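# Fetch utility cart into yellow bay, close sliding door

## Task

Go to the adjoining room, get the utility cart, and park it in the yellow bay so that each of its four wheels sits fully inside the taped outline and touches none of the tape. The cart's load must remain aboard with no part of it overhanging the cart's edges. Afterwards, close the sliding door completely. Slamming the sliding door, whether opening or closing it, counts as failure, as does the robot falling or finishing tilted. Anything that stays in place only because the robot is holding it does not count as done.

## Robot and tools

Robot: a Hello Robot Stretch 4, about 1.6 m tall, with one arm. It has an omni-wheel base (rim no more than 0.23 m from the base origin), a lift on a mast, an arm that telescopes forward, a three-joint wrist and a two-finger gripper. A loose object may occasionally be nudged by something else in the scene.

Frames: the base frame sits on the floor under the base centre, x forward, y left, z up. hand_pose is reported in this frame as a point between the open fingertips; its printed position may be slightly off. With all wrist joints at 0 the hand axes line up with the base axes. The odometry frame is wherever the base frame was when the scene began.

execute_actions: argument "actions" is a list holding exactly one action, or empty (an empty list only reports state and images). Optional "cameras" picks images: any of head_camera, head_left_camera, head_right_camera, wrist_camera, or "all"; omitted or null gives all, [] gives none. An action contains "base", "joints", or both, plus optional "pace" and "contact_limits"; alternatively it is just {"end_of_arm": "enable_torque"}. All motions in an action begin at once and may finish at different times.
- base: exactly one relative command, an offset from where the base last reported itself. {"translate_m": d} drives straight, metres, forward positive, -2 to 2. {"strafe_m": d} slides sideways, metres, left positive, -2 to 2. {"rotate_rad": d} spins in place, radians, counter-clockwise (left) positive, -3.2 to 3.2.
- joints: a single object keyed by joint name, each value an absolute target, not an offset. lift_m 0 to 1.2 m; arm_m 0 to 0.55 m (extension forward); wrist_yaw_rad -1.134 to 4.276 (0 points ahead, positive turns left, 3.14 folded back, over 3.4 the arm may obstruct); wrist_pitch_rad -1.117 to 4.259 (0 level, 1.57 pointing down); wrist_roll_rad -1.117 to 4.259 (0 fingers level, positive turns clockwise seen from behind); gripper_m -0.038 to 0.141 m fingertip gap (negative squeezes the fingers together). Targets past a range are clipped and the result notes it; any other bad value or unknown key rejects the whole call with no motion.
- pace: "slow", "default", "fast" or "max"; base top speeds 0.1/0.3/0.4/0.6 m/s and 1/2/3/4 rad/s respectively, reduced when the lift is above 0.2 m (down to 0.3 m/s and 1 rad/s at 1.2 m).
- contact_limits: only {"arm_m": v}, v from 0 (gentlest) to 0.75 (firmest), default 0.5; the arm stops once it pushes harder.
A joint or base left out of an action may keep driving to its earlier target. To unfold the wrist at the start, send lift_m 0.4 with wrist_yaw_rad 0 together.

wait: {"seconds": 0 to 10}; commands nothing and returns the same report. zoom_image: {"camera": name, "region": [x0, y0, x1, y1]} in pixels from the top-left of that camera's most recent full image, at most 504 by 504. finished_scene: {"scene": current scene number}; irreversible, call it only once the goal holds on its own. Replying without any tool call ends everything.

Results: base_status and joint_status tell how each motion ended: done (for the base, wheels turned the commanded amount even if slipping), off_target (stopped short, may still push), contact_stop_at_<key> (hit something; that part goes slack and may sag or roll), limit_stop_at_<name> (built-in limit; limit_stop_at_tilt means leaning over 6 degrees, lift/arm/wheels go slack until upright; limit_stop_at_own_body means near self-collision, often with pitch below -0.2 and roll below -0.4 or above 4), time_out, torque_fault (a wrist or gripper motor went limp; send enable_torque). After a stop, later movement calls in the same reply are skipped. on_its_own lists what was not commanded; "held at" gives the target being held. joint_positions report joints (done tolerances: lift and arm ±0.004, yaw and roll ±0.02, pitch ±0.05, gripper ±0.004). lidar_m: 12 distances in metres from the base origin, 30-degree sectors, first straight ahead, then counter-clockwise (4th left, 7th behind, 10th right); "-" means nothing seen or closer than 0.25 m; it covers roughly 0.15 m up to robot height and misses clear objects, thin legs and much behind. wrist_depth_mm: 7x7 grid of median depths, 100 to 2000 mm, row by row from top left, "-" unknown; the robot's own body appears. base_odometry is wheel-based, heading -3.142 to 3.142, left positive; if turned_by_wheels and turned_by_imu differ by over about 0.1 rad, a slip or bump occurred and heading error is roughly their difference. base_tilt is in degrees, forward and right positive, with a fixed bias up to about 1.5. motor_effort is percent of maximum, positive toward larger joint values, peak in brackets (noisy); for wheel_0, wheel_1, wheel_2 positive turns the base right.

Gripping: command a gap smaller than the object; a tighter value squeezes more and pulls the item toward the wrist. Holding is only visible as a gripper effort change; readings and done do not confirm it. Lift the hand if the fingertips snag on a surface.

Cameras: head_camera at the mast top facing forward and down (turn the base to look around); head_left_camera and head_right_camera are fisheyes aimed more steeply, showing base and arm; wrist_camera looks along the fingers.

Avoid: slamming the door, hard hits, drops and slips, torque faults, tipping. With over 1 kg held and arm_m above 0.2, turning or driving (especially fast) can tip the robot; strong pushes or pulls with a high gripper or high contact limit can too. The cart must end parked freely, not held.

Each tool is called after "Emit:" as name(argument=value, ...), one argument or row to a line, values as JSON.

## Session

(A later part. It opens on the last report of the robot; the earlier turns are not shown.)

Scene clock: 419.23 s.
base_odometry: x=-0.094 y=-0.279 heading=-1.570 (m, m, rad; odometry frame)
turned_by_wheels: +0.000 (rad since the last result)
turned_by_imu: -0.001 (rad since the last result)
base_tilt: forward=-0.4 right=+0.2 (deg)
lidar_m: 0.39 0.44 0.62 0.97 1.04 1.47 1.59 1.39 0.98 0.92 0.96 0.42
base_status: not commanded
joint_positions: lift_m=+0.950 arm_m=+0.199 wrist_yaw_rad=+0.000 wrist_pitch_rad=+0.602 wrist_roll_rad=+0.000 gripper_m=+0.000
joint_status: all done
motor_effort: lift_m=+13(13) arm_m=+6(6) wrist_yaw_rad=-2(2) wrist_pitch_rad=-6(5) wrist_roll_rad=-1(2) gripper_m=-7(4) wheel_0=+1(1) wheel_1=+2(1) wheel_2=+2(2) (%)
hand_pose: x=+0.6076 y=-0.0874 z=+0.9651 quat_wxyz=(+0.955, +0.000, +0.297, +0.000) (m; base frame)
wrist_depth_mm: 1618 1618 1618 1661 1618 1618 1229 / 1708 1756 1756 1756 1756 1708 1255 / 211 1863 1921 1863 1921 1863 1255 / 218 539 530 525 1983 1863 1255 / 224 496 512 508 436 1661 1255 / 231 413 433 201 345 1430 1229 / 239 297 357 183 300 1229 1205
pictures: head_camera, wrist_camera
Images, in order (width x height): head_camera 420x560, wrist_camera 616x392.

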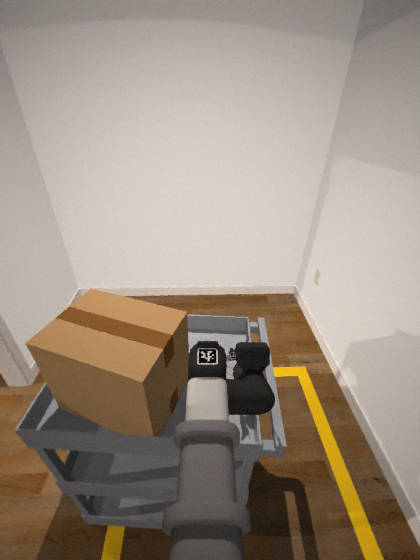

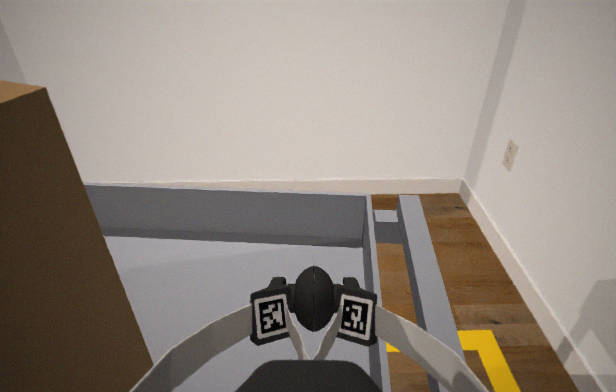

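Emit:
execute_actions(
  actions=[
    {"joints":{"lift_m":0.84},"pace":"slow"},
  ],
  cameras=["wrist_camera","head_right_camera"],
)

Scene clock: 426.53 s.
base_odometry: x=-0.094 y=-0.279 heading=-1.570 (m, m, rad; odometry frame)
turned_by_wheels: +0.000 (rad since the last result)
turned_by_imu: -0.001 (rad since the last result)
base_tilt: forward=-0.4 right=+0.2 (deg)
lidar_m: 0.40 0.44 0.61 0.97 1.04 1.48 1.61 1.39 0.98 0.91 0.94 0.43
base_status: not commanded
joint_positions: lift_m=+0.840 arm_m=+0.199 wrist_yaw_rad=+0.000 wrist_pitch_rad=+0.602 wrist_roll_rad=+0.000 gripper_m=+0.000
joint_status: all done
motor_effort: lift_m=+13(11) arm_m=+6(6) wrist_yaw_rad=-2(2) wrist_pitch_rad=-6(9) wrist_roll_rad=+0(1) gripper_m=-9(8) wheel_0=+1(1) wheel_1=+1(1) wheel_2=+2(2) (%)
hand_pose: x=+0.6076 y=-0.0874 z=+0.8552 quat_wxyz=(+0.955, +0.000, +0.297, +0.000) (m; base frame)
wrist_depth_mm: 1576 1576 1618 1618 1661 1618 1255 / 208 1756 1756 1756 1808 1708 1255 / 211 473 462 455 436 1708 1255 / 217 421 421 421 424 1499 1255 / 224 336 347 347 347 253 1255 / 232 287 296 201 213 220 1229 / 239 257 245 183 195 185 1078
pictures: head_right_camera, wrist_camera
Images, in order (width x height): head_right_camera 420x672, wrist_camera 616x392.

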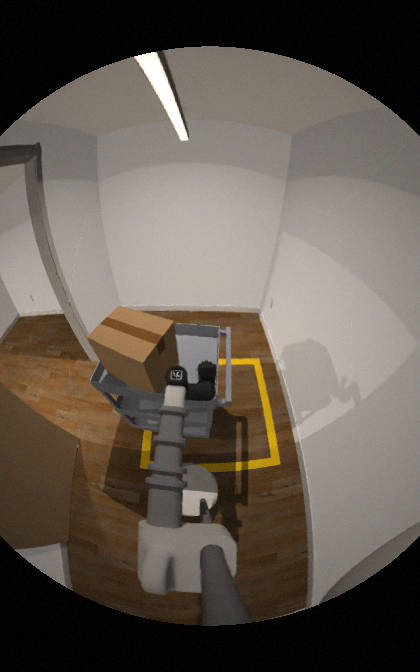

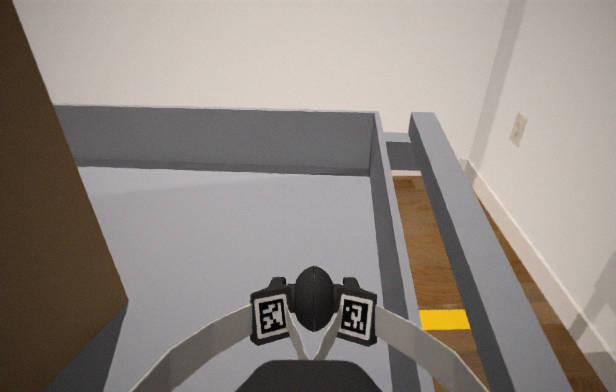

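Emit:
execute_actions(
  actions=[
    {"joints":{"lift_m":0.815},"pace":"slow"},
  ],
  cameras=[],
)

Emit:
execute_actions(
  actions=[
    {"base":{"strafe_m":-0.18},"pace":"slow"},
  ],
  cameras=["wrist_camera","head_right_camera"],
)

Scene clock: 434.10 s.
base_odometry: x=-0.094 y=-0.279 heading=-1.570 (m, m, rad; odometry frame)
turned_by_wheels: +0.000 (rad since the last result)
turned_by_imu: -0.001 (rad since the last result)
base_tilt: forward=-0.4 right=+0.2 (deg)
lidar_m: 0.39 0.44 0.64 0.96 1.04 1.48 1.60 1.39 0.97 0.91 0.96 0.42
base_status: not commanded
joint_positions: lift_m=+0.815 arm_m=+0.199 wrist_yaw_rad=+0.000 wrist_pitch_rad=+0.602 wrist_roll_rad=+0.000 gripper_m=+0.000
joint_status: all done
motor_effort: lift_m=+13(14) arm_m=+6(6) wrist_yaw_rad=-2(2) wrist_pitch_rad=-7(7) wrist_roll_rad=-1(0) gripper_m=-5(5) wheel_0=+1(1) wheel_1=+2(2) wheel_2=+2(2) (%)
hand_pose: x=+0.6076 y=-0.0874 z=+0.8302 quat_wxyz=(+0.955, +0.000, +0.297, +0.000) (m; base frame)
wrist_depth_mm: 1576 1618 1618 1618 1618 1576 1255 / 207 452 1661 1708 1756 1708 1255 / 211 459 452 449 418 1618 1255 / 218 377 377 375 375 273 1255 / 225 301 310 310 298 222 1229 / 231 265 264 201 184 1205 640 / 224 230 219 183 195 177 155
pictures: none
No camera images: the call's "cameras" was empty. Leave "cameras" out to get every camera's image.

Scene clock: 437.03 s.
base_odometry: x=-0.274 y=-0.280 heading=-1.570 (m, m, rad; odometry frame)
turned_by_wheels: +0.000 (rad since the last result)
turned_by_imu: +0.001 (rad since the last result)
base_tilt: forward=-0.5 right=+0.2 (deg)
lidar_m: 0.39 0.41 0.58 1.14 1.22 1.68 1.58 1.12 0.77 0.74 0.77 0.40
base_status: done
joint_positions: lift_m=+0.815 arm_m=+0.199 wrist_yaw_rad=+0.000 wrist_pitch_rad=+0.601 wrist_roll_rad=+0.000 gripper_m=+0.000
joint_status: not commanded
motor_effort: lift_m=+13(13) arm_m=+6(6) wrist_yaw_rad=-3(36) wrist_pitch_rad=-4(8) wrist_roll_rad=+0(0) gripper_m=-7(13) wheel_0=+1(18) wheel_1=-3(9) wheel_2=+3(6) (%)
hand_pose: x=+0.6078 y=-0.0874 z=+0.8304 quat_wxyz=(+0.955, +0.000, +0.296, +0.000) (m; base frame)
wrist_depth_mm: 1618 1618 1661 1618 1618 1430 991 / 1708 1708 1708 1708 1756 1397 976 / 439 442 436 433 370 1308 976 / 220 377 377 377 377 273 976 / 226 310 310 310 310 214 976 / 233 265 264 202 186 190 904 / 224 230 219 184 166 162 159
pictures: head_right_camera, wrist_camera
Images, in order (width x height): head_right_camera 420x672, wrist_camera 616x392.

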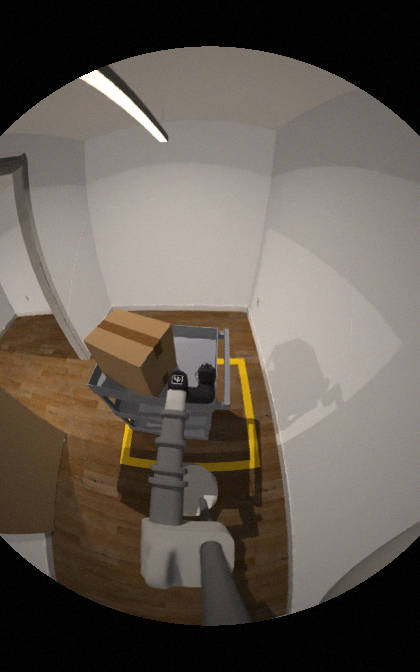

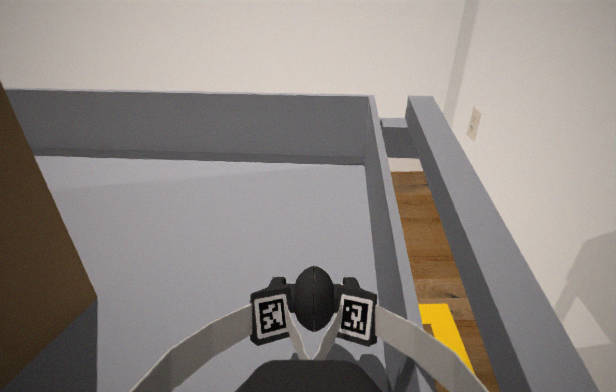

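Emit:
execute_actions(
  actions=[
    {"base":{"strafe_m":-0.17},"pace":"slow"},
  ],
  cameras=["wrist_camera"],
)

Emit:
execute_actions(
  actions=[
    {"base":{"strafe_m":0.03},"pace":"slow"},
  ],
  cameras=[],
)

Emit:
execute_actions(
  actions=[
    {"joints":{"lift_m":1.0},"pace":"slow"},
  ],
  cameras=[],
)

Emit:
execute_actions(
  actions=[
    {"joints":{"arm_m":0.0}},
  ],
  cameras=[],
)

Emit:
execute_actions(
  actions=[
    {"joints":{"lift_m":1.08,"wrist_pitch_rad":1.35},"base":{"strafe_m":0.2}},
  ],
)

Scene clock: 450.57 s.
base_odometry: x=-0.444 y=-0.280 heading=-1.570 (m, m, rad; odometry frame)
turned_by_wheels: +0.000 (rad since the last result)
turned_by_imu: +0.000 (rad since the last result)
base_tilt: forward=-0.3 right=+0.3 (deg)
lidar_m: 0.37 0.39 0.56 1.31 1.41 1.68 1.59 0.87 0.60 0.57 0.58 0.38
base_status: done
joint_positions: lift_m=+0.815 arm_m=+0.199 wrist_yaw_rad=+0.001 wrist_pitch_rad=+0.601 wrist_roll_rad=+0.000 gripper_m=+0.000
joint_status: not commanded
motor_effort: lift_m=+13(13) arm_m=+6(6) wrist_yaw_rad=-5(27) wrist_pitch_rad=-2(4) wrist_roll_rad=+1(0) gripper_m=-7(9) wheel_0=+3(16) wheel_1=-1(9) wheel_2=+3(6) (%)
hand_pose: x=+0.6079 y=-0.0873 z=+0.8305 quat_wxyz=(+0.955, +0.000, +0.296, +0.000) (m; base frame)
wrist_depth_mm: 1618 1618 1618 1618 1618 1060 723 / 1708 1708 1708 1808 1708 1060 723 / 436 427 421 413 384 1008 732 / 379 377 377 377 377 274 723 / 225 312 310 310 315 214 732 / 229 265 264 199 187 187 683 / 225 230 220 183 171 161 161
pictures: wrist_camera
Images, in order (width x height): wrist_camera 616x392.

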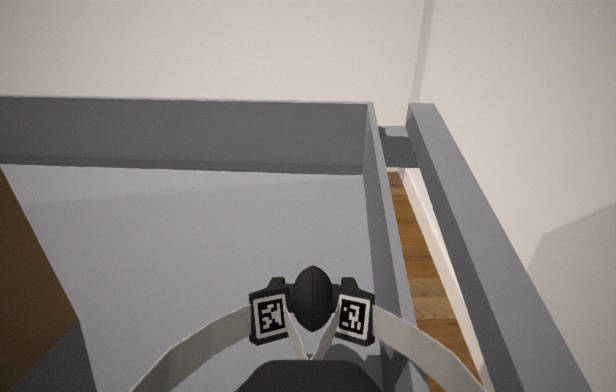

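Scene clock: 451.87 s.
base_odometry: x=-0.414 y=-0.280 heading=-1.570 (m, m, rad; odometry frame)
turned_by_wheels: +0.000 (rad since the last result)
turned_by_imu: +0.000 (rad since the last result)
base_tilt: forward=-0.4 right=+0.2 (deg)
lidar_m: 0.37 0.40 0.56 1.27 1.37 1.68 1.58 0.91 0.63 0.60 0.61 0.38
base_status: done
joint_positions: lift_m=+0.815 arm_m=+0.199 wrist_yaw_rad=+0.000 wrist_pitch_rad=+0.601 wrist_roll_rad=+0.000 gripper_m=+0.000
joint_status: not commanded
motor_effort: lift_m=+13(13) arm_m=+6(6) wrist_yaw_rad=-3(4) wrist_pitch_rad=-3(5) wrist_roll_rad=+0(1) gripper_m=-3(6) wheel_0=+0(4) wheel_1=+3(8) wheel_2=+0(2) (%)
hand_pose: x=+0.6078 y=-0.0874 z=+0.8304 quat_wxyz=(+0.955, +0.000, +0.296, +0.000) (m; base frame)
wrist_depth_mm: 1618 1618 1618 1618 1661 1118 768 / 410 1708 1708 1756 1756 1118 768 / 182 430 421 415 397 357 768 / 186 377 377 377 359 274 759 / 191 312 310 312 300 241 222 / 198 256 264 202 229 931 184 / 204 230 218 183 218 166 842
pictures: none
No camera images: the call's "cameras" was empty. Leave "cameras" out to get every camera's image.

Scene clock: 454.13 s.
base_odometry: x=-0.414 y=-0.280 heading=-1.570 (m, m, rad; odometry frame)
turned_by_wheels: +0.000 (rad since the last result)
turned_by_imu: -0.001 (rad since the last result)
base_tilt: forward=-0.4 right=+0.3 (deg)
lidar_m: 0.34 0.38 0.56 1.28 1.37 1.66 1.58 0.90 0.64 0.60 0.62 0.39
base_status: not commanded
joint_positions: lift_m=+1.000 arm_m=+0.199 wrist_yaw_rad=+0.000 wrist_pitch_rad=+0.601 wrist_roll_rad=+0.000 gripper_m=+0.000
joint_status: all done
motor_effort: lift_m=+22(23) arm_m=+6(6) wrist_yaw_rad=-3(3) wrist_pitch_rad=-2(5) wrist_roll_rad=+1(0) gripper_m=-5(5) wheel_0=+0(0) wheel_1=+3(3) wheel_2=+0(0) (%)
hand_pose: x=+0.6078 y=-0.0874 z=+1.0146 quat_wxyz=(+0.955, +0.000, +0.296, +0.000) (m; base frame)
wrist_depth_mm: 1661 1618 1661 1618 1618 1118 778 / 1756 1756 1756 1756 1756 1138 778 / 1921 1921 1921 1983 1921 1118 778 / - - - - 1983 1118 768 / 191 535 525 517 525 1138 778 / 198 484 500 202 410 1060 778 / 204 253 410 183 366 946 788
pictures: none
No camera images: the call's "cameras" was empty. Leave "cameras" out to get every camera's image.

Scene clock: 455.83 s.
base_odometry: x=-0.414 y=-0.280 heading=-1.570 (m, m, rad; odometry frame)
turned_by_wheels: +0.000 (rad since the last result)
turned_by_imu: -0.001 (rad since the last result)
base_tilt: forward=-0.4 right=+0.2 (deg)
lidar_m: 0.36 0.40 0.55 1.28 1.38 1.65 1.58 0.89 0.64 0.59 0.62 0.38
base_status: not commanded
joint_positions: lift_m=+1.000 arm_m=+0.001 wrist_yaw_rad=+0.000 wrist_pitch_rad=+0.602 wrist_roll_rad=+0.000 gripper_m=+0.000
joint_status: all done
motor_effort: lift_m=+22(22) arm_m=-5(6) wrist_yaw_rad=-2(3) wrist_pitch_rad=-6(4) wrist_roll_rad=+0(1) gripper_m=-3(3) wheel_0=+0(0) wheel_1=+3(3) wheel_2=+0(0) (%)
hand_pose: x=+0.4097 y=-0.0875 z=+1.0145 quat_wxyz=(+0.955, +0.000, +0.296, +0.000) (m; base frame)
wrist_depth_mm: 1808 1808 1808 1863 1863 1138 788 / 373 370 1983 1921 1921 1138 788 / 270 320 - - - 1138 778 / 255 332 683 683 683 1138 788 / 263 345 549 585 585 1160 788 / 272 359 459 201 397 1138 798 / 281 347 413 183 359 1008 798
pictures: none
No camera images: the call's "cameras" was empty. Leave "cameras" out to get every camera's image.

Scene clock: 457.77 s.
base_odometry: x=-0.214 y=-0.279 heading=-1.569 (m, m, rad; odometry frame)
turned_by_wheels: +0.000 (rad since the last result)
turned_by_imu: -0.001 (rad since the last result)
base_tilt: forward=-0.3 right=+0.2 (deg)
lidar_m: 0.37 0.40 1.67 1.10 1.15 1.65 1.60 1.21 0.85 0.79 0.52 0.40
base_status: done
joint_positions: lift_m=+1.080 arm_m=+0.001 wrist_yaw_rad=+0.000 wrist_pitch_rad=+1.350 wrist_roll_rad=+0.000 gripper_m=+0.000
joint_status: all done
motor_effort: lift_m=+22(21) arm_m=-5(6) wrist_yaw_rad=-2(2) wrist_pitch_rad=-1(1) wrist_roll_rad=+0(1) gripper_m=-4(5) wheel_0=+2(7) wheel_1=+0(8) wheel_2=+0(1) (%)
hand_pose: x=+0.2350 y=-0.0874 z=+0.9764 quat_wxyz=(+0.781, +0.000, +0.625, +0.000) (m; base frame)
wrist_depth_mm: 387 324 278 259 469 473 442 / 459 459 370 338 455 452 430 / 439 430 442 402 415 430 402 / 1281 1255 778 768 768 1229 1138 / 1255 1229 1229 1205 1205 1205 1118 / 1205 1205 1205 202 1160 1160 1118 / 1160 1160 931 183 1118 1138 1098
pictures: head_camera, head_left_camera, head_right_camera, wrist_camera
Images, in order (width x height): head_camera 420x560, head_left_camera 420x672, head_right_camera 420x672, wrist_camera 616x392.

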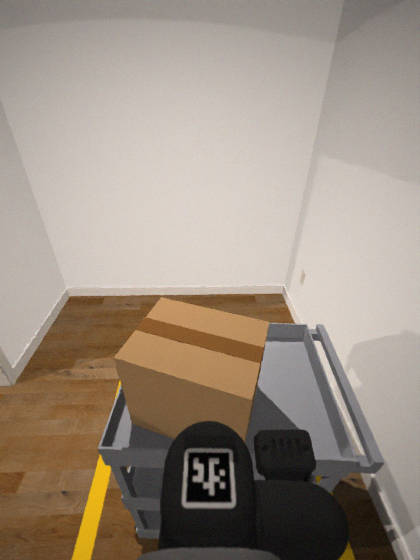

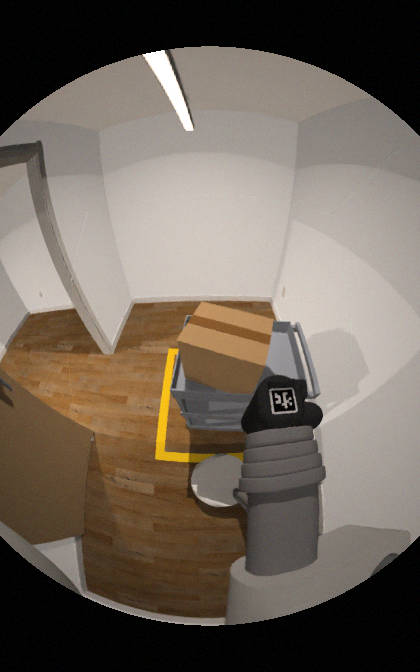

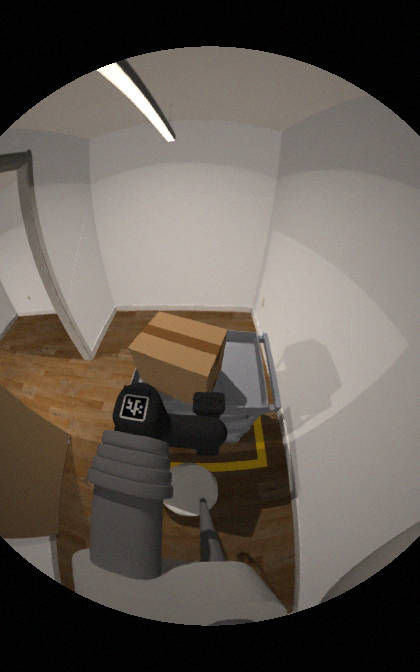

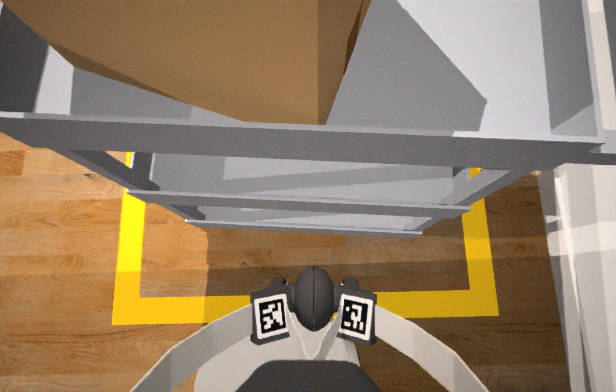

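Emit:
execute_actions(
  actions=[
    {"base":{"strafe_m":0.83}},
  ],
  cameras=[],
)

Emit:
execute_actions(
  actions=[
    {"base":{"translate_m":0.5}},
  ],
  cameras=[],
)

Emit:
execute_actions(
  actions=[
    {"base":{"rotate_rad":-1.57}},
  ],
)

Scene clock: 481.10 s.
base_odometry: x=+0.616 y=-0.278 heading=-1.569 (m, m, rad; odometry frame)
turned_by_wheels: +0.000 (rad since the last result)
turned_by_imu: -0.005 (rad since the last result)
base_tilt: forward=-0.4 right=+0.3 (deg)
lidar_m: 1.75 1.21 0.31 0.30 0.32 0.44 1.30 1.68 1.72 1.62 0.70 0.82
base_status: done
joint_positions: lift_m=+1.080 arm_m=+0.001 wrist_yaw_rad=+0.000 wrist_pitch_rad=+1.350 wrist_roll_rad=+0.000 gripper_m=+0.000
joint_status: not commanded
motor_effort: lift_m=+22(22) arm_m=-5(5) wrist_yaw_rad=-2(2) wrist_pitch_rad=-1(2) wrist_roll_rad=+0(1) gripper_m=-6(6) wheel_0=+1(8) wheel_1=+0(8) wheel_2=+0(0) (%)
hand_pose: x=+0.2349 y=-0.0874 z=+0.9764 quat_wxyz=(+0.781, +0.000, +0.625, +0.000) (m; base frame)
wrist_depth_mm: 1430 1430 1430 1397 1397 1397 831 / 1366 1366 1366 1366 1366 1336 798 / 1336 1336 1308 1308 1308 1281 798 / 1281 1281 1281 1255 1255 1255 917 / 1255 1229 1255 1229 1205 1205 1205 / 603 904 1205 202 1160 1182 1138 / 603 778 931 183 1118 1138 1138
pictures: none
No camera images: the call's "cameras" was empty. Leave "cameras" out to get every camera's image.

Scene clock: 484.23 s.
base_odometry: x=+0.617 y=-0.778 heading=-1.569 (m, m, rad; odometry frame)
turned_by_wheels: +0.000 (rad since the last result)
turned_by_imu: -0.002 (rad since the last result)
base_tilt: forward=-0.4 right=+0.3 (deg)
lidar_m: 1.60 0.76 2.17 3.08 0.40 0.38 1.13 2.19 1.71 0.54 0.59 1.69
base_status: done
joint_positions: lift_m=+1.080 arm_m=+0.001 wrist_yaw_rad=+0.000 wrist_pitch_rad=+1.350 wrist_roll_rad=+0.000 gripper_m=+0.000
joint_status: not commanded
motor_effort: lift_m=+21(22) arm_m=-5(5) wrist_yaw_rad=-2(2) wrist_pitch_rad=-1(1) wrist_roll_rad=-1(1) gripper_m=-5(6) wheel_0=+1(5) wheel_1=+1(7) wheel_2=-1(10) (%)
hand_pose: x=+0.2349 y=-0.0874 z=+0.9764 quat_wxyz=(+0.781, +0.000, +0.625, +0.000) (m; base frame)
wrist_depth_mm: 723 1118 1430 1397 1397 1397 1397 / 842 1098 1366 1336 1336 1336 1336 / 1336 1255 1308 1308 1308 1308 1281 / 1308 1281 1281 1281 1255 1255 1229 / 1229 1229 1229 1229 1205 1205 976 / 1205 1205 1205 201 1160 1160 1008 / 1182 1160 931 183 1138 1008 976
pictures: none
No camera images: the call's "cameras" was empty. Leave "cameras" out to get every camera's image.

Scene clock: 486.67 s.
base_odometry: x=+0.617 y=-0.778 heading=-3.139 (m, m, rad; odometry frame)
turned_by_wheels: -1.570 (rad since the last result)
turned_by_imu: -1.580 (rad since the last result)
base_tilt: forward=-0.3 right=+0.2 (deg)
lidar_m: 0.55 0.59 1.69 1.60 0.75 2.20 3.15 0.40 0.39 1.16 2.17 1.70
base_status: done
joint_positions: lift_m=+1.080 arm_m=+0.001 wrist_yaw_rad=+0.000 wrist_pitch_rad=+1.350 wrist_roll_rad=+0.000 gripper_m=+0.000
joint_status: not commanded
motor_effort: lift_m=+20(21) arm_m=-5(5) wrist_yaw_rad=-2(3) wrist_pitch_rad=-3(2) wrist_roll_rad=+1(1) gripper_m=-7(7) wheel_0=+1(6) wheel_1=+2(8) wheel_2=+1(6) (%)
hand_pose: x=+0.2349 y=-0.0874 z=+0.9765 quat_wxyz=(+0.781, +0.000, +0.625, +0.000) (m; base frame)
wrist_depth_mm: 1397 842 842 831 1397 1397 1366 / 1366 820 820 820 1366 1336 1336 / 1336 1308 1138 1138 1281 1308 1281 / 1281 1281 1255 1255 1229 1255 1255 / 1255 1229 1229 1229 1205 1205 1205 / 1205 1182 1205 202 1182 1160 1160 / 1182 1160 946 183 1118 1138 1160
pictures: head_camera, head_left_camera, head_right_camera, wrist_camera
Images, in order (width x height): head_camera 420x560, head_left_camera 420x672, head_right_camera 420x672, wrist_camera 616x392.

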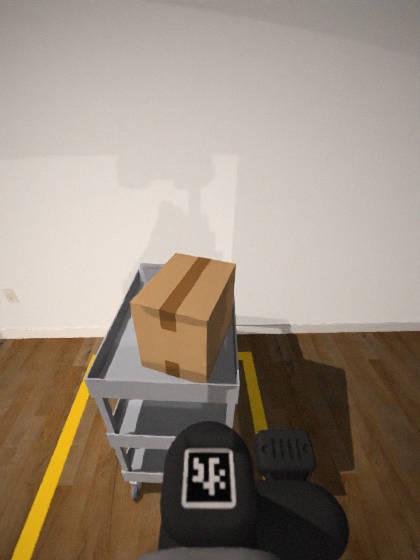

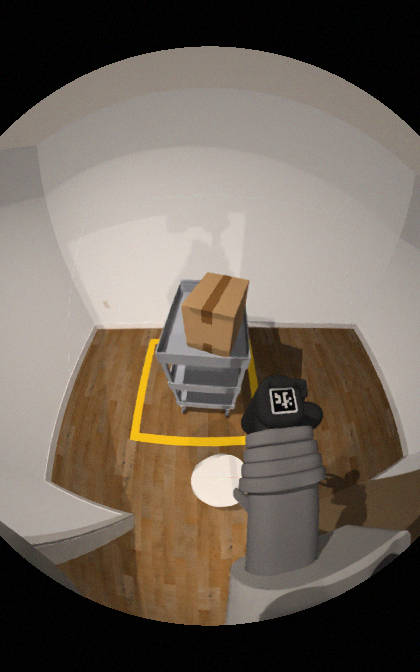

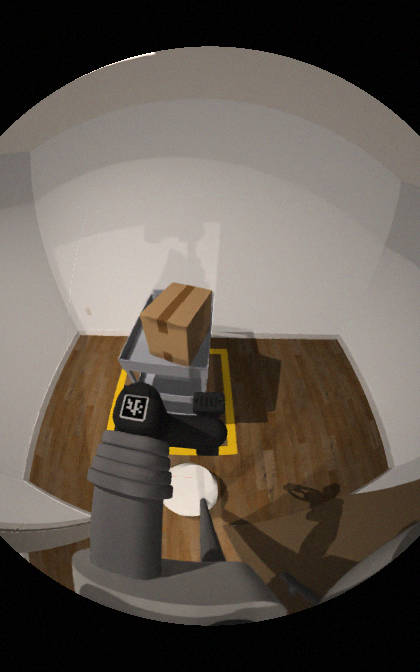

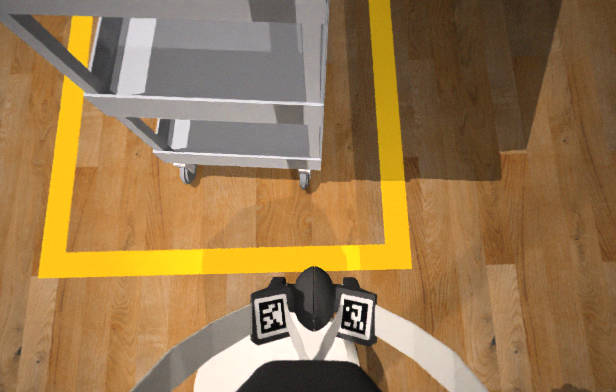

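Emit:
execute_actions(
  actions=[
    {"base":{"rotate_rad":-1.55},"joints":{"lift_m":1.0}},
  ],
  cameras=[],
)

Emit:
execute_actions(
  actions=[
    {"base":{"translate_m":-0.3},"joints":{"wrist_pitch_rad":0.018,"wrist_yaw_rad":-0.5,"gripper_m":0.09}},
  ],
)

Scene clock: 501.50 s.
base_odometry: x=+0.617 y=-0.778 heading=+1.594 (m, m, rad; odometry frame)
turned_by_wheels: -1.550 (rad since the last result)
turned_by_imu: -1.561 (rad since the last result)
base_tilt: forward=-0.4 right=+0.2 (deg)
lidar_m: 1.25 2.18 1.68 0.56 0.61 1.69 1.60 0.77 2.26 3.09 0.40 0.38
base_status: done
joint_positions: lift_m=+1.000 arm_m=+0.001 wrist_yaw_rad=+0.000 wrist_pitch_rad=+1.351 wrist_roll_rad=+0.000 gripper_m=+0.000
joint_status: all done
motor_effort: lift_m=+15(17) arm_m=-5(5) wrist_yaw_rad=-2(2) wrist_pitch_rad=+0(0) wrist_roll_rad=+1(0) gripper_m=-7(6) wheel_0=+1(4) wheel_1=+1(9) wheel_2=+2(6) (%)
hand_pose: x=+0.2349 y=-0.0874 z=+0.8969 quat_wxyz=(+0.781, +0.000, +0.625, +0.000) (m; base frame)
wrist_depth_mm: 1336 1336 1336 1308 1255 585 399 / 1308 1281 1281 1308 1255 585 404 / 1229 1255 1229 1205 1205 591 404 / 1205 1182 1182 1182 1160 591 404 / 1160 1160 1138 1160 1118 585 402 / 1118 1138 1098 202 1098 1078 1078 / 946 1078 854 183 1042 1060 1060
pictures: none
No camera images: the call's "cameras" was empty. Leave "cameras" out to get every camera's image.

Scene clock: 503.97 s.
base_odometry: x=+0.624 y=-1.078 heading=+1.594 (m, m, rad; odometry frame)
turned_by_wheels: +0.000 (rad since the last result)
turned_by_imu: +0.000 (rad since the last result)
base_tilt: forward=-0.4 right=+0.2 (deg)
lidar_m: 1.27 2.32 0.59 0.57 1.67 1.36 1.30 0.56 0.54 3.08 3.25 0.63
base_status: done
joint_positions: lift_m=+1.000 arm_m=+0.001 wrist_yaw_rad=-0.500 wrist_pitch_rad=+0.021 wrist_roll_rad=+0.000 gripper_m=+0.090
joint_status: all done
motor_effort: lift_m=+15(15) arm_m=-5(5) wrist_yaw_rad=-2(11) wrist_pitch_rad=-10(14) wrist_roll_rad=+0(0) gripper_m=-2(9) wheel_0=+1(5) wheel_1=-1(4) wheel_2=-2(11) (%)
hand_pose: x=+0.3831 y=-0.2150 z=+1.1724 quat_wxyz=(+0.969, +0.003, +0.010, -0.247) (m; base frame)
wrist_depth_mm: 1921 - 891 504 521 - - / 1921 - 878 504 525 - - / 1921 - 878 449 530 - - / 1921 - 866 445 535 - - / 1983 - 778 445 521 - - / 1983 - 198 445 199 - - / 1863 - 866 143 535 - -
pictures: head_camera, head_left_camera, head_right_camera, wrist_camera
Images, in order (width x height): head_camera 420x560, head_left_camera 420x672, head_right_camera 420x672, wrist_camera 616x392.

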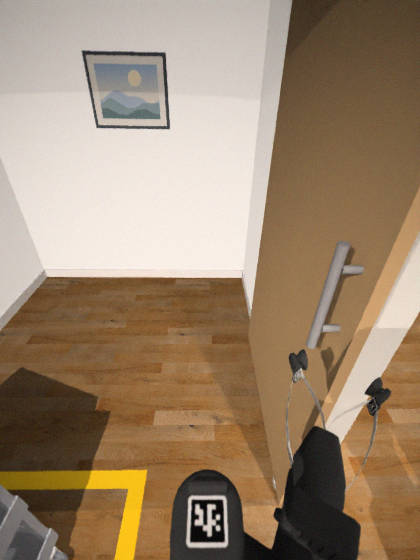

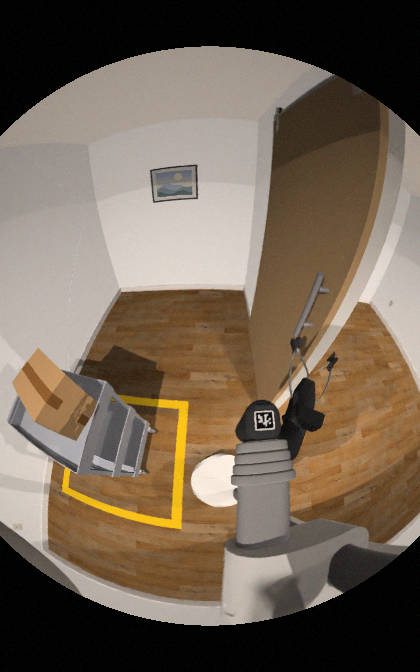

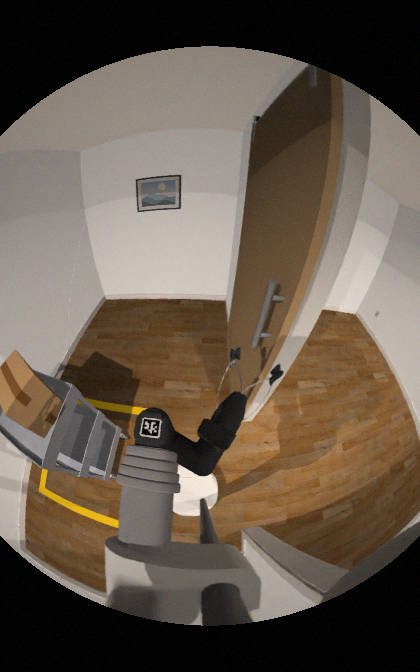

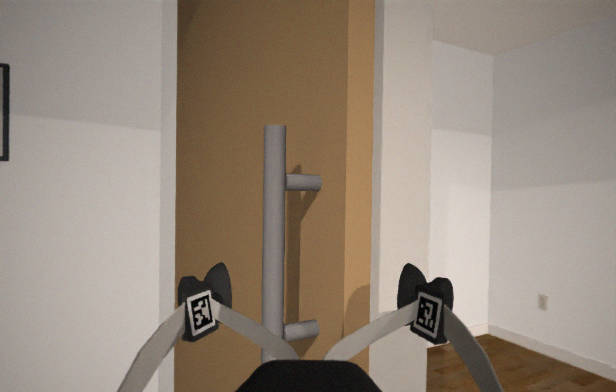

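Emit:
execute_actions(
  actions=[
    {"base":{"strafe_m":0.076},"joints":{"wrist_yaw_rad":-0.75,"gripper_m":0.11}},
  ],
  cameras=[],
)

Emit:
execute_actions(
  actions=[
    {"base":{"translate_m":0.178},"pace":"slow"},
  ],
  cameras=["wrist_camera"],
)

Scene clock: 523.83 s.
base_odometry: x=+0.548 y=-1.080 heading=+1.594 (m, m, rad; odometry frame)
turned_by_wheels: +0.000 (rad since the last result)
turned_by_imu: -0.001 (rad since the last result)
base_tilt: forward=-0.4 right=+0.2 (deg)
lidar_m: 1.55 2.19 0.50 0.51 1.57 1.38 1.31 0.68 0.60 3.19 3.34 0.67
base_status: done
joint_positions: lift_m=+1.000 arm_m=+0.001 wrist_yaw_rad=-0.750 wrist_pitch_rad=+0.021 wrist_roll_rad=+0.000 gripper_m=+0.110
joint_status: all done
motor_effort: lift_m=+15(15) arm_m=-5(5) wrist_yaw_rad=-4(4) wrist_pitch_rad=-8(10) wrist_roll_rad=-1(1) gripper_m=+0(2) wheel_0=+2(7) wheel_1=+1(5) wheel_2=+0(1) (%)
hand_pose: x=+0.3233 y=-0.2605 z=+1.1724 quat_wxyz=(+0.931, +0.004, +0.010, -0.366) (m; base frame)
wrist_depth_mm: 1863 931 621 521 - - - / 1863 931 615 521 - - - / 1863 931 591 521 - - - / 1921 917 591 517 - - - / 1921 917 591 597 - - - / 1863 917 203 597 - - - / 1921 809 615 146 - - -
pictures: none
No camera images: the call's "cameras" was empty. Leave "cameras" out to get every camera's image.

Scene clock: 526.90 s.
base_odometry: x=+0.544 y=-0.902 heading=+1.595 (m, m, rad; odometry frame)
turned_by_wheels: +0.000 (rad since the last result)
turned_by_imu: -0.001 (rad since the last result)
base_tilt: forward=-0.4 right=+0.2 (deg)
lidar_m: 1.76 2.21 0.50 0.49 0.53 1.55 1.48 0.71 0.76 3.19 0.53 0.52
base_status: done
joint_positions: lift_m=+1.000 arm_m=+0.001 wrist_yaw_rad=-0.750 wrist_pitch_rad=+0.021 wrist_roll_rad=+0.000 gripper_m=+0.110
joint_status: not commanded
motor_effort: lift_m=+15(15) arm_m=-5(5) wrist_yaw_rad=-3(3) wrist_pitch_rad=-8(10) wrist_roll_rad=+1(0) gripper_m=-3(1) wheel_0=+2(5) wheel_1=+3(6) wheel_2=-3(6) (%)
hand_pose: x=+0.3233 y=-0.2605 z=+1.1724 quat_wxyz=(+0.930, +0.004, +0.010, -0.366) (m; base frame)
wrist_depth_mm: 1708 917 615 462 379 - - / 1708 917 609 459 379 - - / 1756 917 609 427 379 - - / 1708 904 615 430 379 - - / 1756 917 615 430 379 - - / 1756 917 203 427 362 - - / 1756 798 615 146 379 - -
pictures: wrist_camera
Images, in order (width x height): wrist_camera 616x392.

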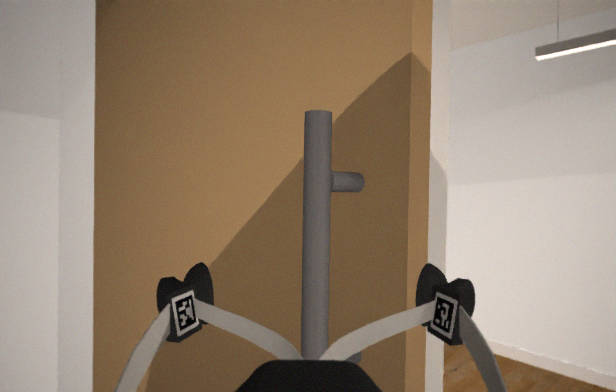

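Emit:
execute_actions(
  actions=[
    {"base":{"strafe_m":-0.07},"pace":"slow"},
  ],
  cameras=[],
)

Emit:
execute_actions(
  actions=[
    {"base":{"translate_m":0.075},"pace":"slow"},
  ],
  cameras=[],
)

Emit:
execute_actions(
  actions=[
    {"base":{"strafe_m":-0.05},"pace":"slow"},
  ],
  cameras=[],
)

Emit:
execute_actions(
  actions=[
    {"base":{"translate_m":0.05},"pace":"slow"},
  ],
  cameras=["wrist_camera"],
)

Scene clock: 539.60 s.
base_odometry: x=+0.614 y=-0.900 heading=+1.594 (m, m, rad; odometry frame)
turned_by_wheels: +0.000 (rad since the last result)
turned_by_imu: -0.001 (rad since the last result)
base_tilt: forward=-0.4 right=+0.2 (deg)
lidar_m: 1.28 2.30 0.58 0.56 0.60 1.56 1.47 0.66 2.09 3.11 0.53 0.48
base_status: done
joint_positions: lift_m=+1.000 arm_m=+0.001 wrist_yaw_rad=-0.750 wrist_pitch_rad=+0.021 wrist_roll_rad=+0.000 gripper_m=+0.110
joint_status: not commanded
motor_effort: lift_m=+15(15) arm_m=-5(5) wrist_yaw_rad=-2(3) wrist_pitch_rad=-10(6) wrist_roll_rad=+1(1) gripper_m=+0(0) wheel_0=+2(6) wheel_1=-2(6) wheel_2=+0(2) (%)
hand_pose: x=+0.3233 y=-0.2605 z=+1.1724 quat_wxyz=(+0.930, +0.004, +0.010, -0.366) (m; base frame)
wrist_depth_mm: 1708 707 473 355 436 - - / 1708 707 473 353 436 - - / 1708 707 473 343 439 - - / 1661 707 473 343 442 - - / 1708 707 477 355 442 - - / 1756 707 203 355 314 - - / 1756 621 473 146 449 - -
pictures: none
No camera images: the call's "cameras" was empty. Leave "cameras" out to get every camera's image.

Scene clock: 541.60 s.
base_odometry: x=+0.612 y=-0.826 heading=+1.595 (m, m, rad; odometry frame)
turned_by_wheels: +0.000 (rad since the last result)
turned_by_imu: +0.000 (rad since the last result)
base_tilt: forward=-0.3 right=+0.3 (deg)
lidar_m: 1.27 2.23 0.59 0.55 0.60 1.64 1.55 0.74 2.20 3.10 0.44 0.42
base_status: done
joint_positions: lift_m=+1.000 arm_m=+0.001 wrist_yaw_rad=-0.750 wrist_pitch_rad=+0.021 wrist_roll_rad=+0.000 gripper_m=+0.110
joint_status: not commanded
motor_effort: lift_m=+15(15) arm_m=-5(5) wrist_yaw_rad=-3(3) wrist_pitch_rad=-11(9) wrist_roll_rad=+0(0) gripper_m=-1(6) wheel_0=+2(4) wheel_1=+3(3) wheel_2=-1(7) (%)
hand_pose: x=+0.3233 y=-0.2605 z=+1.1724 quat_wxyz=(+0.930, +0.004, +0.010, -0.366) (m; base frame)
wrist_depth_mm: 1661 699 473 355 285 - - / 1661 699 473 342 283 - - / 1618 707 473 320 285 - - / 1661 699 469 320 283 - - / 1661 707 473 319 283 - - / 1618 699 203 319 276 - - / 1618 615 469 146 276 273 -
pictures: none
No camera images: the call's "cameras" was empty. Leave "cameras" out to get every camera's image.

Scene clock: 543.20 s.
base_odometry: x=+0.662 y=-0.824 heading=+1.595 (m, m, rad; odometry frame)
turned_by_wheels: +0.000 (rad since the last result)
turned_by_imu: -0.001 (rad since the last result)
base_tilt: forward=-0.4 right=+0.2 (deg)
lidar_m: 1.09 2.24 1.72 0.60 0.66 1.62 1.44 0.72 2.21 3.07 0.41 0.39
base_status: done
joint_positions: lift_m=+1.000 arm_m=+0.001 wrist_yaw_rad=-0.750 wrist_pitch_rad=+0.021 wrist_roll_rad=+0.000 gripper_m=+0.110
joint_status: not commanded
motor_effort: lift_m=+15(15) arm_m=-5(5) wrist_yaw_rad=-3(3) wrist_pitch_rad=-10(9) wrist_roll_rad=+0(1) gripper_m=-4(3) wheel_0=+1(6) wheel_1=-3(7) wheel_2=+0(0) (%)
hand_pose: x=+0.3233 y=-0.2605 z=+1.1724 quat_wxyz=(+0.930, +0.004, +0.010, -0.366) (m; base frame)
wrist_depth_mm: 1464 554 373 279 232 - - / 1430 559 373 270 233 - - / 1430 554 373 262 234 - - / 1430 554 373 253 236 - - / 1430 554 370 270 236 - - / 1430 554 204 270 224 - - / 1430 484 373 146 231 - -
pictures: none
No camera images: the call's "cameras" was empty. Leave "cameras" out to get every camera's image.

Scene clock: 544.90 s.
base_odometry: x=+0.661 y=-0.774 heading=+1.595 (m, m, rad; odometry frame)
turned_by_wheels: +0.000 (rad since the last result)
turned_by_imu: +0.000 (rad since the last result)
base_tilt: forward=-0.4 right=+0.3 (deg)
lidar_m: 1.09 2.18 1.72 0.59 0.65 1.66 1.44 0.75 2.28 3.06 0.42 0.38
base_status: done
joint_positions: lift_m=+1.000 arm_m=+0.000 wrist_yaw_rad=-0.750 wrist_pitch_rad=+0.020 wrist_roll_rad=+0.000 gripper_m=+0.110
joint_status: not commanded
motor_effort: lift_m=+15(15) arm_m=-1(5) wrist_yaw_rad=-2(45) wrist_pitch_rad=-9(10) wrist_roll_rad=+0(1) gripper_m=-1(3) wheel_0=+2(9) wheel_1=+2(3) wheel_2=-2(13) (%)
hand_pose: x=+0.3225 y=-0.2606 z=+1.1726 quat_wxyz=(+0.930, +0.004, +0.009, -0.366) (m; base frame)
wrist_depth_mm: 1430 559 370 278 237 304 - / 1397 554 370 270 237 306 - / 1430 554 373 263 237 309 - / 1430 554 370 260 238 310 - / 1397 549 370 278 237 314 - / 1430 554 203 279 230 315 - / 1430 484 370 146 239 289 -
pictures: wrist_camera
Images, in order (width x height): wrist_camera 616x392.

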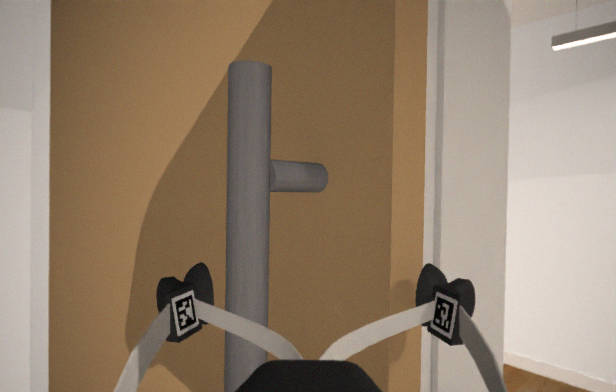

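Emit:
execute_actions(
  actions=[
    {"base":{"strafe_m":0.02},"joints":{"gripper_m":0.065},"pace":"slow"},
  ],
  cameras=[],
)

Emit:
execute_actions(
  actions=[
    {"base":{"translate_m":0.04},"pace":"slow"},
  ],
  cameras=["wrist_camera","head_camera"],
)

Scene clock: 557.00 s.
base_odometry: x=+0.641 y=-0.775 heading=+1.595 (m, m, rad; odometry frame)
turned_by_wheels: +0.000 (rad since the last result)
turned_by_imu: -0.002 (rad since the last result)
base_tilt: forward=-0.4 right=+0.2 (deg)
lidar_m: 1.14 2.16 1.71 0.58 0.63 1.69 1.55 0.75 2.26 3.07 0.42 0.41
base_status: done
joint_positions: lift_m=+1.000 arm_m=+0.000 wrist_yaw_rad=-0.758 wrist_pitch_rad=+0.020 wrist_roll_rad=+0.000 gripper_m=+0.065
joint_status: all done
on_its_own: wrist_yaw_rad is at rest, and its effort (+21) is outside its rest range (-13 to +13)
motor_effort: lift_m=+15(15) arm_m=-1(1) wrist_yaw_rad=+21(21) wrist_pitch_rad=-7(7) wrist_roll_rad=+1(0) gripper_m=-4(8) wheel_0=-1(4) wheel_1=+3(12) wheel_2=+0(1) (%)
hand_pose: x=+0.3204 y=-0.2618 z=+1.1726 quat_wxyz=(+0.929, +0.004, +0.009, -0.370) (m; base frame)
wrist_depth_mm: 1430 585 399 301 250 317 - / 1430 585 397 282 253 320 - / 1430 585 397 281 254 322 - / 1430 580 397 272 255 324 - / 1430 580 397 281 256 325 - / 1397 580 198 281 208 329 - / 1397 574 397 155 249 300 -
pictures: none
No camera images: the call's "cameras" was empty. Leave "cameras" out to get every camera's image.

Scene clock: 558.53 s.
base_odometry: x=+0.640 y=-0.735 heading=+1.594 (m, m, rad; odometry frame)
turned_by_wheels: -0.001 (rad since the last result)
turned_by_imu: -0.002 (rad since the last result)
base_tilt: forward=-0.5 right=+0.2 (deg)
lidar_m: 1.16 2.14 1.71 0.56 0.63 1.71 1.57 0.79 2.33 3.07 0.39 0.36
base_status: done
joint_positions: lift_m=+1.000 arm_m=+0.000 wrist_yaw_rad=-0.782 wrist_pitch_rad=+0.020 wrist_roll_rad=+0.000 gripper_m=+0.065
joint_status: not commanded
on_its_own: wrist_yaw_rad is at rest, and its effort (+89) is outside its rest range (-13 to +13)
motor_effort: lift_m=+15(15) arm_m=+2(2) wrist_yaw_rad=+89(90) wrist_pitch_rad=-6(7) wrist_roll_rad=-1(0) gripper_m=-8(9) wheel_0=+3(5) wheel_1=-3(2) wheel_2=-17(17) (%)
hand_pose: x=+0.3136 y=-0.2653 z=+1.1726 quat_wxyz=(+0.925, +0.004, +0.009, -0.381) (m; base frame)
wrist_depth_mm: 917 535 379 294 240 258 - / 917 535 379 267 239 258 - / 917 535 377 218 239 259 - / 931 539 379 216 239 262 - / 917 535 379 216 239 264 - / 917 535 198 215 239 189 - / 917 535 377 155 227 265 -
pictures: head_camera, wrist_camera
Images, in order (width x height): head_camera 420x560, wrist_camera 616x392.

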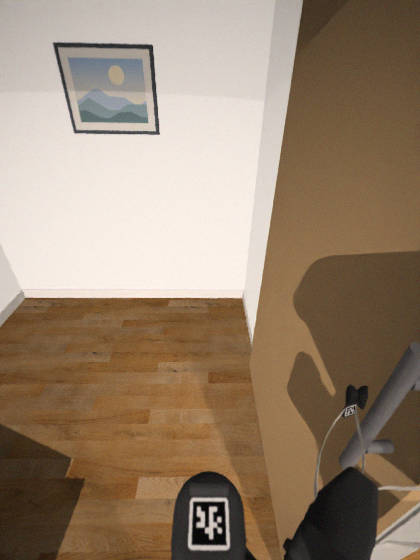

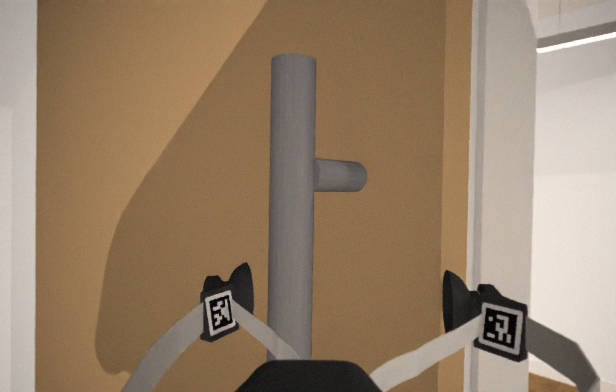

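Emit:
execute_actions(
  actions=[
    {"base":{"translate_m":-0.06},"pace":"slow"},
  ],
  cameras=[],
)

Emit:
execute_actions(
  actions=[
    {"joints":{"gripper_m":0.05,"wrist_yaw_rad":-0.55},"pace":"slow"},
  ],
  cameras=["wrist_camera","head_camera"],
)

Scene clock: 565.00 s.
base_odometry: x=+0.641 y=-0.795 heading=+1.593 (m, m, rad; odometry frame)
turned_by_wheels: +0.000 (rad since the last result)
turned_by_imu: -0.002 (rad since the last result)
base_tilt: forward=-0.4 right=+0.2 (deg)
lidar_m: 1.15 2.21 1.72 0.58 0.63 1.65 1.58 0.74 2.24 3.08 0.44 0.42
base_status: done
joint_positions: lift_m=+1.000 arm_m=+0.000 wrist_yaw_rad=-0.750 wrist_pitch_rad=+0.020 wrist_roll_rad=+0.000 gripper_m=+0.065
joint_status: not commanded
motor_effort: lift_m=+15(15) arm_m=+2(2) wrist_yaw_rad=-1(89) wrist_pitch_rad=-5(9) wrist_roll_rad=+1(1) gripper_m=-4(7) wheel_0=-2(4) wheel_1=-2(11) wheel_2=+2(15) (%)
hand_pose: x=+0.3219 y=-0.2606 z=+1.1726 quat_wxyz=(+0.930, +0.004, +0.009, -0.366) (m; base frame)
wrist_depth_mm: 1499 615 407 307 268 355 - / 1537 603 410 297 268 357 - / 1537 603 407 297 270 362 - / 1537 603 407 286 270 366 - / 1537 603 407 296 268 364 - / 1499 603 198 296 199 368 - / 1537 597 407 143 270 336 -
pictures: none
No camera images: the call's "cameras" was empty. Leave "cameras" out to get every camera's image.

Scene clock: 566.00 s.
base_odometry: x=+0.641 y=-0.795 heading=+1.593 (m, m, rad; odometry frame)
turned_by_wheels: +0.000 (rad since the last result)
turned_by_imu: +0.000 (rad since the last result)
base_tilt: forward=-0.3 right=+0.2 (deg)
lidar_m: 1.17 2.20 1.70 0.58 0.61 1.66 1.58 0.75 2.24 3.08 0.44 0.42
base_status: not commanded
joint_positions: lift_m=+1.000 arm_m=+0.000 wrist_yaw_rad=-0.550 wrist_pitch_rad=+0.020 wrist_roll_rad=+0.000 gripper_m=+0.050
joint_status: all done
motor_effort: lift_m=+15(15) arm_m=+2(2) wrist_yaw_rad=-1(5) wrist_pitch_rad=-7(5) wrist_roll_rad=+0(0) gripper_m=-2(3) wheel_0=-2(2) wheel_1=-2(2) wheel_2=+2(2) (%)
hand_pose: x=+0.3707 y=-0.2253 z=+1.1726 quat_wxyz=(+0.962, +0.003, +0.010, -0.272) (m; base frame)
wrist_depth_mm: 1661 1808 640 402 293 230 253 / 1708 1808 647 402 271 231 254 / 1708 1808 647 402 271 232 254 / 1708 1808 640 399 262 233 256 / 1708 1808 640 399 281 235 258 / 1661 1756 196 397 196 235 259 / 1708 1808 591 144 279 224 260
pictures: head_camera, wrist_camera
Images, in order (width x height): head_camera 420x560, wrist_camera 616x392.

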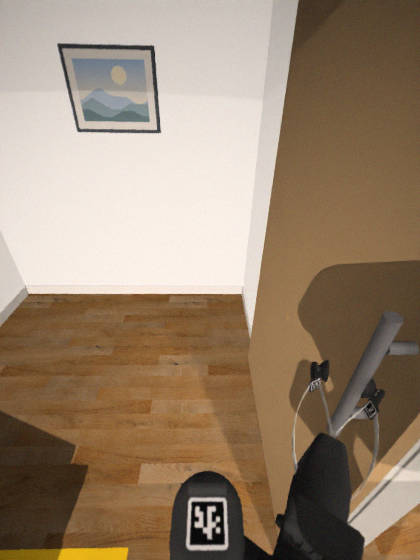

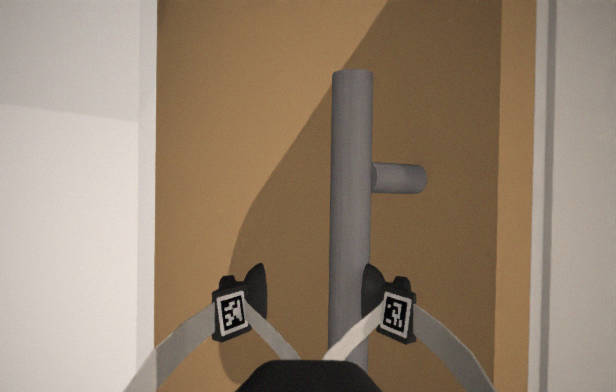

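Emit:
execute_actions(
  actions=[
    {"base":{"strafe_m":-0.055},"pace":"slow"},
  ],
  cameras=[],
)

Emit:
execute_actions(
  actions=[
    {"base":{"translate_m":0.06},"pace":"slow"},
  ],
  cameras=["wrist_camera"],
)

Scene clock: 572.70 s.
base_odometry: x=+0.696 y=-0.794 heading=+1.594 (m, m, rad; odometry frame)
turned_by_wheels: +0.000 (rad since the last result)
turned_by_imu: -0.001 (rad since the last result)
base_tilt: forward=-0.4 right=+0.1 (deg)
lidar_m: 0.97 2.20 1.75 0.64 0.68 1.66 1.33 0.72 2.24 3.00 0.43 0.39
base_status: done
joint_positions: lift_m=+1.000 arm_m=+0.000 wrist_yaw_rad=-0.545 wrist_pitch_rad=+0.020 wrist_roll_rad=+0.000 gripper_m=+0.050
joint_status: not commanded
on_its_own: wrist_yaw_rad is at rest, and its effort (-17) is outside its rest range (-13 to +13)
motor_effort: lift_m=+15(15) arm_m=+2(2) wrist_yaw_rad=-17(17) wrist_pitch_rad=-7(8) wrist_roll_rad=+0(1) gripper_m=+0(3) wheel_0=+9(8) wheel_1=-3(5) wheel_2=+0(1) (%)
hand_pose: x=+0.3719 y=-0.2242 z=+1.1726 quat_wxyz=(+0.963, +0.003, +0.010, -0.269) (m; base frame)
wrist_depth_mm: 1661 1756 500 306 221 208 246 / 1661 1808 500 262 220 208 251 / 1708 1808 496 226 220 210 253 / 1661 1808 496 219 220 211 254 / 1708 1808 496 260 220 222 256 / 1708 1808 195 210 196 221 257 / 1708 1808 492 145 211 222 258
pictures: none
No camera images: the call's "cameras" was empty. Leave "cameras" out to get every camera's image.

Scene clock: 574.53 s.
base_odometry: x=+0.694 y=-0.734 heading=+1.594 (m, m, rad; odometry frame)
turned_by_wheels: +0.000 (rad since the last result)
turned_by_imu: +0.000 (rad since the last result)
base_tilt: forward=-0.4 right=+0.3 (deg)
lidar_m: 0.98 2.14 1.76 0.63 0.68 1.70 1.33 0.77 2.32 3.02 0.35 0.34
base_status: done
joint_positions: lift_m=+1.000 arm_m=+0.000 wrist_yaw_rad=-0.552 wrist_pitch_rad=+0.020 wrist_roll_rad=+0.000 gripper_m=+0.050
joint_status: not commanded
motor_effort: lift_m=+15(15) arm_m=+2(2) wrist_yaw_rad=+2(17) wrist_pitch_rad=-9(8) wrist_roll_rad=+0(0) gripper_m=+0(0) wheel_0=+6(10) wheel_1=+3(4) wheel_2=-3(6) (%)
hand_pose: x=+0.3704 y=-0.2256 z=+1.1726 quat_wxyz=(+0.962, +0.003, +0.010, -0.272) (m; base frame)
wrist_depth_mm: 1618 1708 480 163 208 170 147 / 1618 1708 480 162 208 170 147 / 1661 1708 477 161 193 169 147 / 1618 1661 477 160 193 169 146 / 1661 1618 477 160 208 169 147 / 1661 1618 197 160 187 169 147 / 1618 1618 436 147 206 159 147
pictures: wrist_camera
Images, in order (width x height): wrist_camera 616x392.

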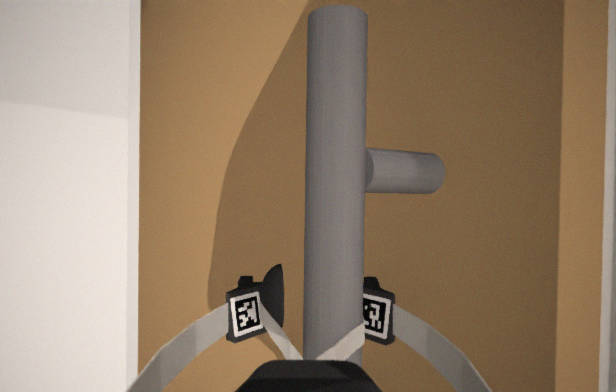

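Bar is in at 0.16. Close and pull.

Emit:
execute_actions(
  actions=[
    {"joints":{"gripper_m":-0.02},"pace":"slow"},
  ],
  cameras=[],
)

Emit:
execute_actions(
  actions=[
    {"base":{"translate_m":-0.2},"pace":"slow"},
  ],
  cameras=["wrist_camera"],
)

Scene clock: 580.13 s.
base_odometry: x=+0.694 y=-0.734 heading=+1.594 (m, m, rad; odometry frame)
turned_by_wheels: -0.001 (rad since the last result)
turned_by_imu: -0.002 (rad since the last result)
base_tilt: forward=-0.3 right=+0.3 (deg)
lidar_m: 0.95 2.15 1.76 0.62 0.68 1.73 1.34 0.77 2.33 3.00 0.34 0.34
base_status: not commanded
joint_positions: lift_m=+1.000 arm_m=+0.000 wrist_yaw_rad=-0.554 wrist_pitch_rad=+0.021 wrist_roll_rad=+0.000 gripper_m=-0.020
joint_status: all done
motor_effort: lift_m=+15(15) arm_m=+2(2) wrist_yaw_rad=+8(8) wrist_pitch_rad=-8(8) wrist_roll_rad=+1(1) gripper_m=-11(16) wheel_0=-1(6) wheel_1=+2(3) wheel_2=-3(3) (%)
hand_pose: x=+0.3699 y=-0.2260 z=+1.1725 quat_wxyz=(+0.962, +0.003, +0.010, -0.273) (m; base frame)
wrist_depth_mm: 1576 1576 455 154 209 164 143 / 1618 1537 455 154 209 165 144 / 1618 1537 455 154 194 164 145 / 1661 1576 455 155 193 164 145 / 1661 1499 449 155 208 164 146 / 1661 1537 415 156 185 164 146 / 1661 1499 387 146 200 150 146
pictures: none
No camera images: the call's "cameras" was empty. Leave "cameras" out to get every camera's image.

Scene clock: 583.43 s.
base_odometry: x=+0.699 y=-0.934 heading=+1.594 (m, m, rad; odometry frame)
turned_by_wheels: +0.000 (rad since the last result)
turned_by_imu: +0.000 (rad since the last result)
base_tilt: forward=-0.3 right=+0.2 (deg)
lidar_m: 0.97 2.34 0.66 0.63 0.67 1.51 1.33 0.61 2.05 3.02 0.37 0.37
base_status: done
joint_positions: lift_m=+1.000 arm_m=+0.000 wrist_yaw_rad=-0.548 wrist_pitch_rad=+0.020 wrist_roll_rad=+0.000 gripper_m=-0.020
joint_status: not commanded
motor_effort: lift_m=+15(15) arm_m=-1(2) wrist_yaw_rad=-8(41) wrist_pitch_rad=-6(7) wrist_roll_rad=+1(0) gripper_m=-15(18) wheel_0=-2(7) wheel_1=-2(6) wheel_2=+2(16) (%)
hand_pose: x=+0.3718 y=-0.2249 z=+1.1725 quat_wxyz=(+0.963, +0.003, +0.010, -0.271) (m; base frame)
wrist_depth_mm: 1808 1756 488 271 218 170 - / 1808 1756 484 174 218 171 - / 1808 1708 484 174 209 170 - / 1808 1708 480 173 202 170 - / 1808 1756 484 174 216 170 - / 1808 1661 439 175 194 170 - / 1863 1661 439 172 208 161 -
pictures: wrist_camera
Images, in order (width x height): wrist_camera 616x392.

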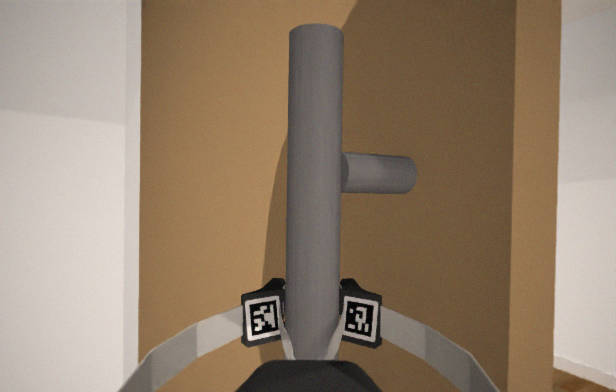

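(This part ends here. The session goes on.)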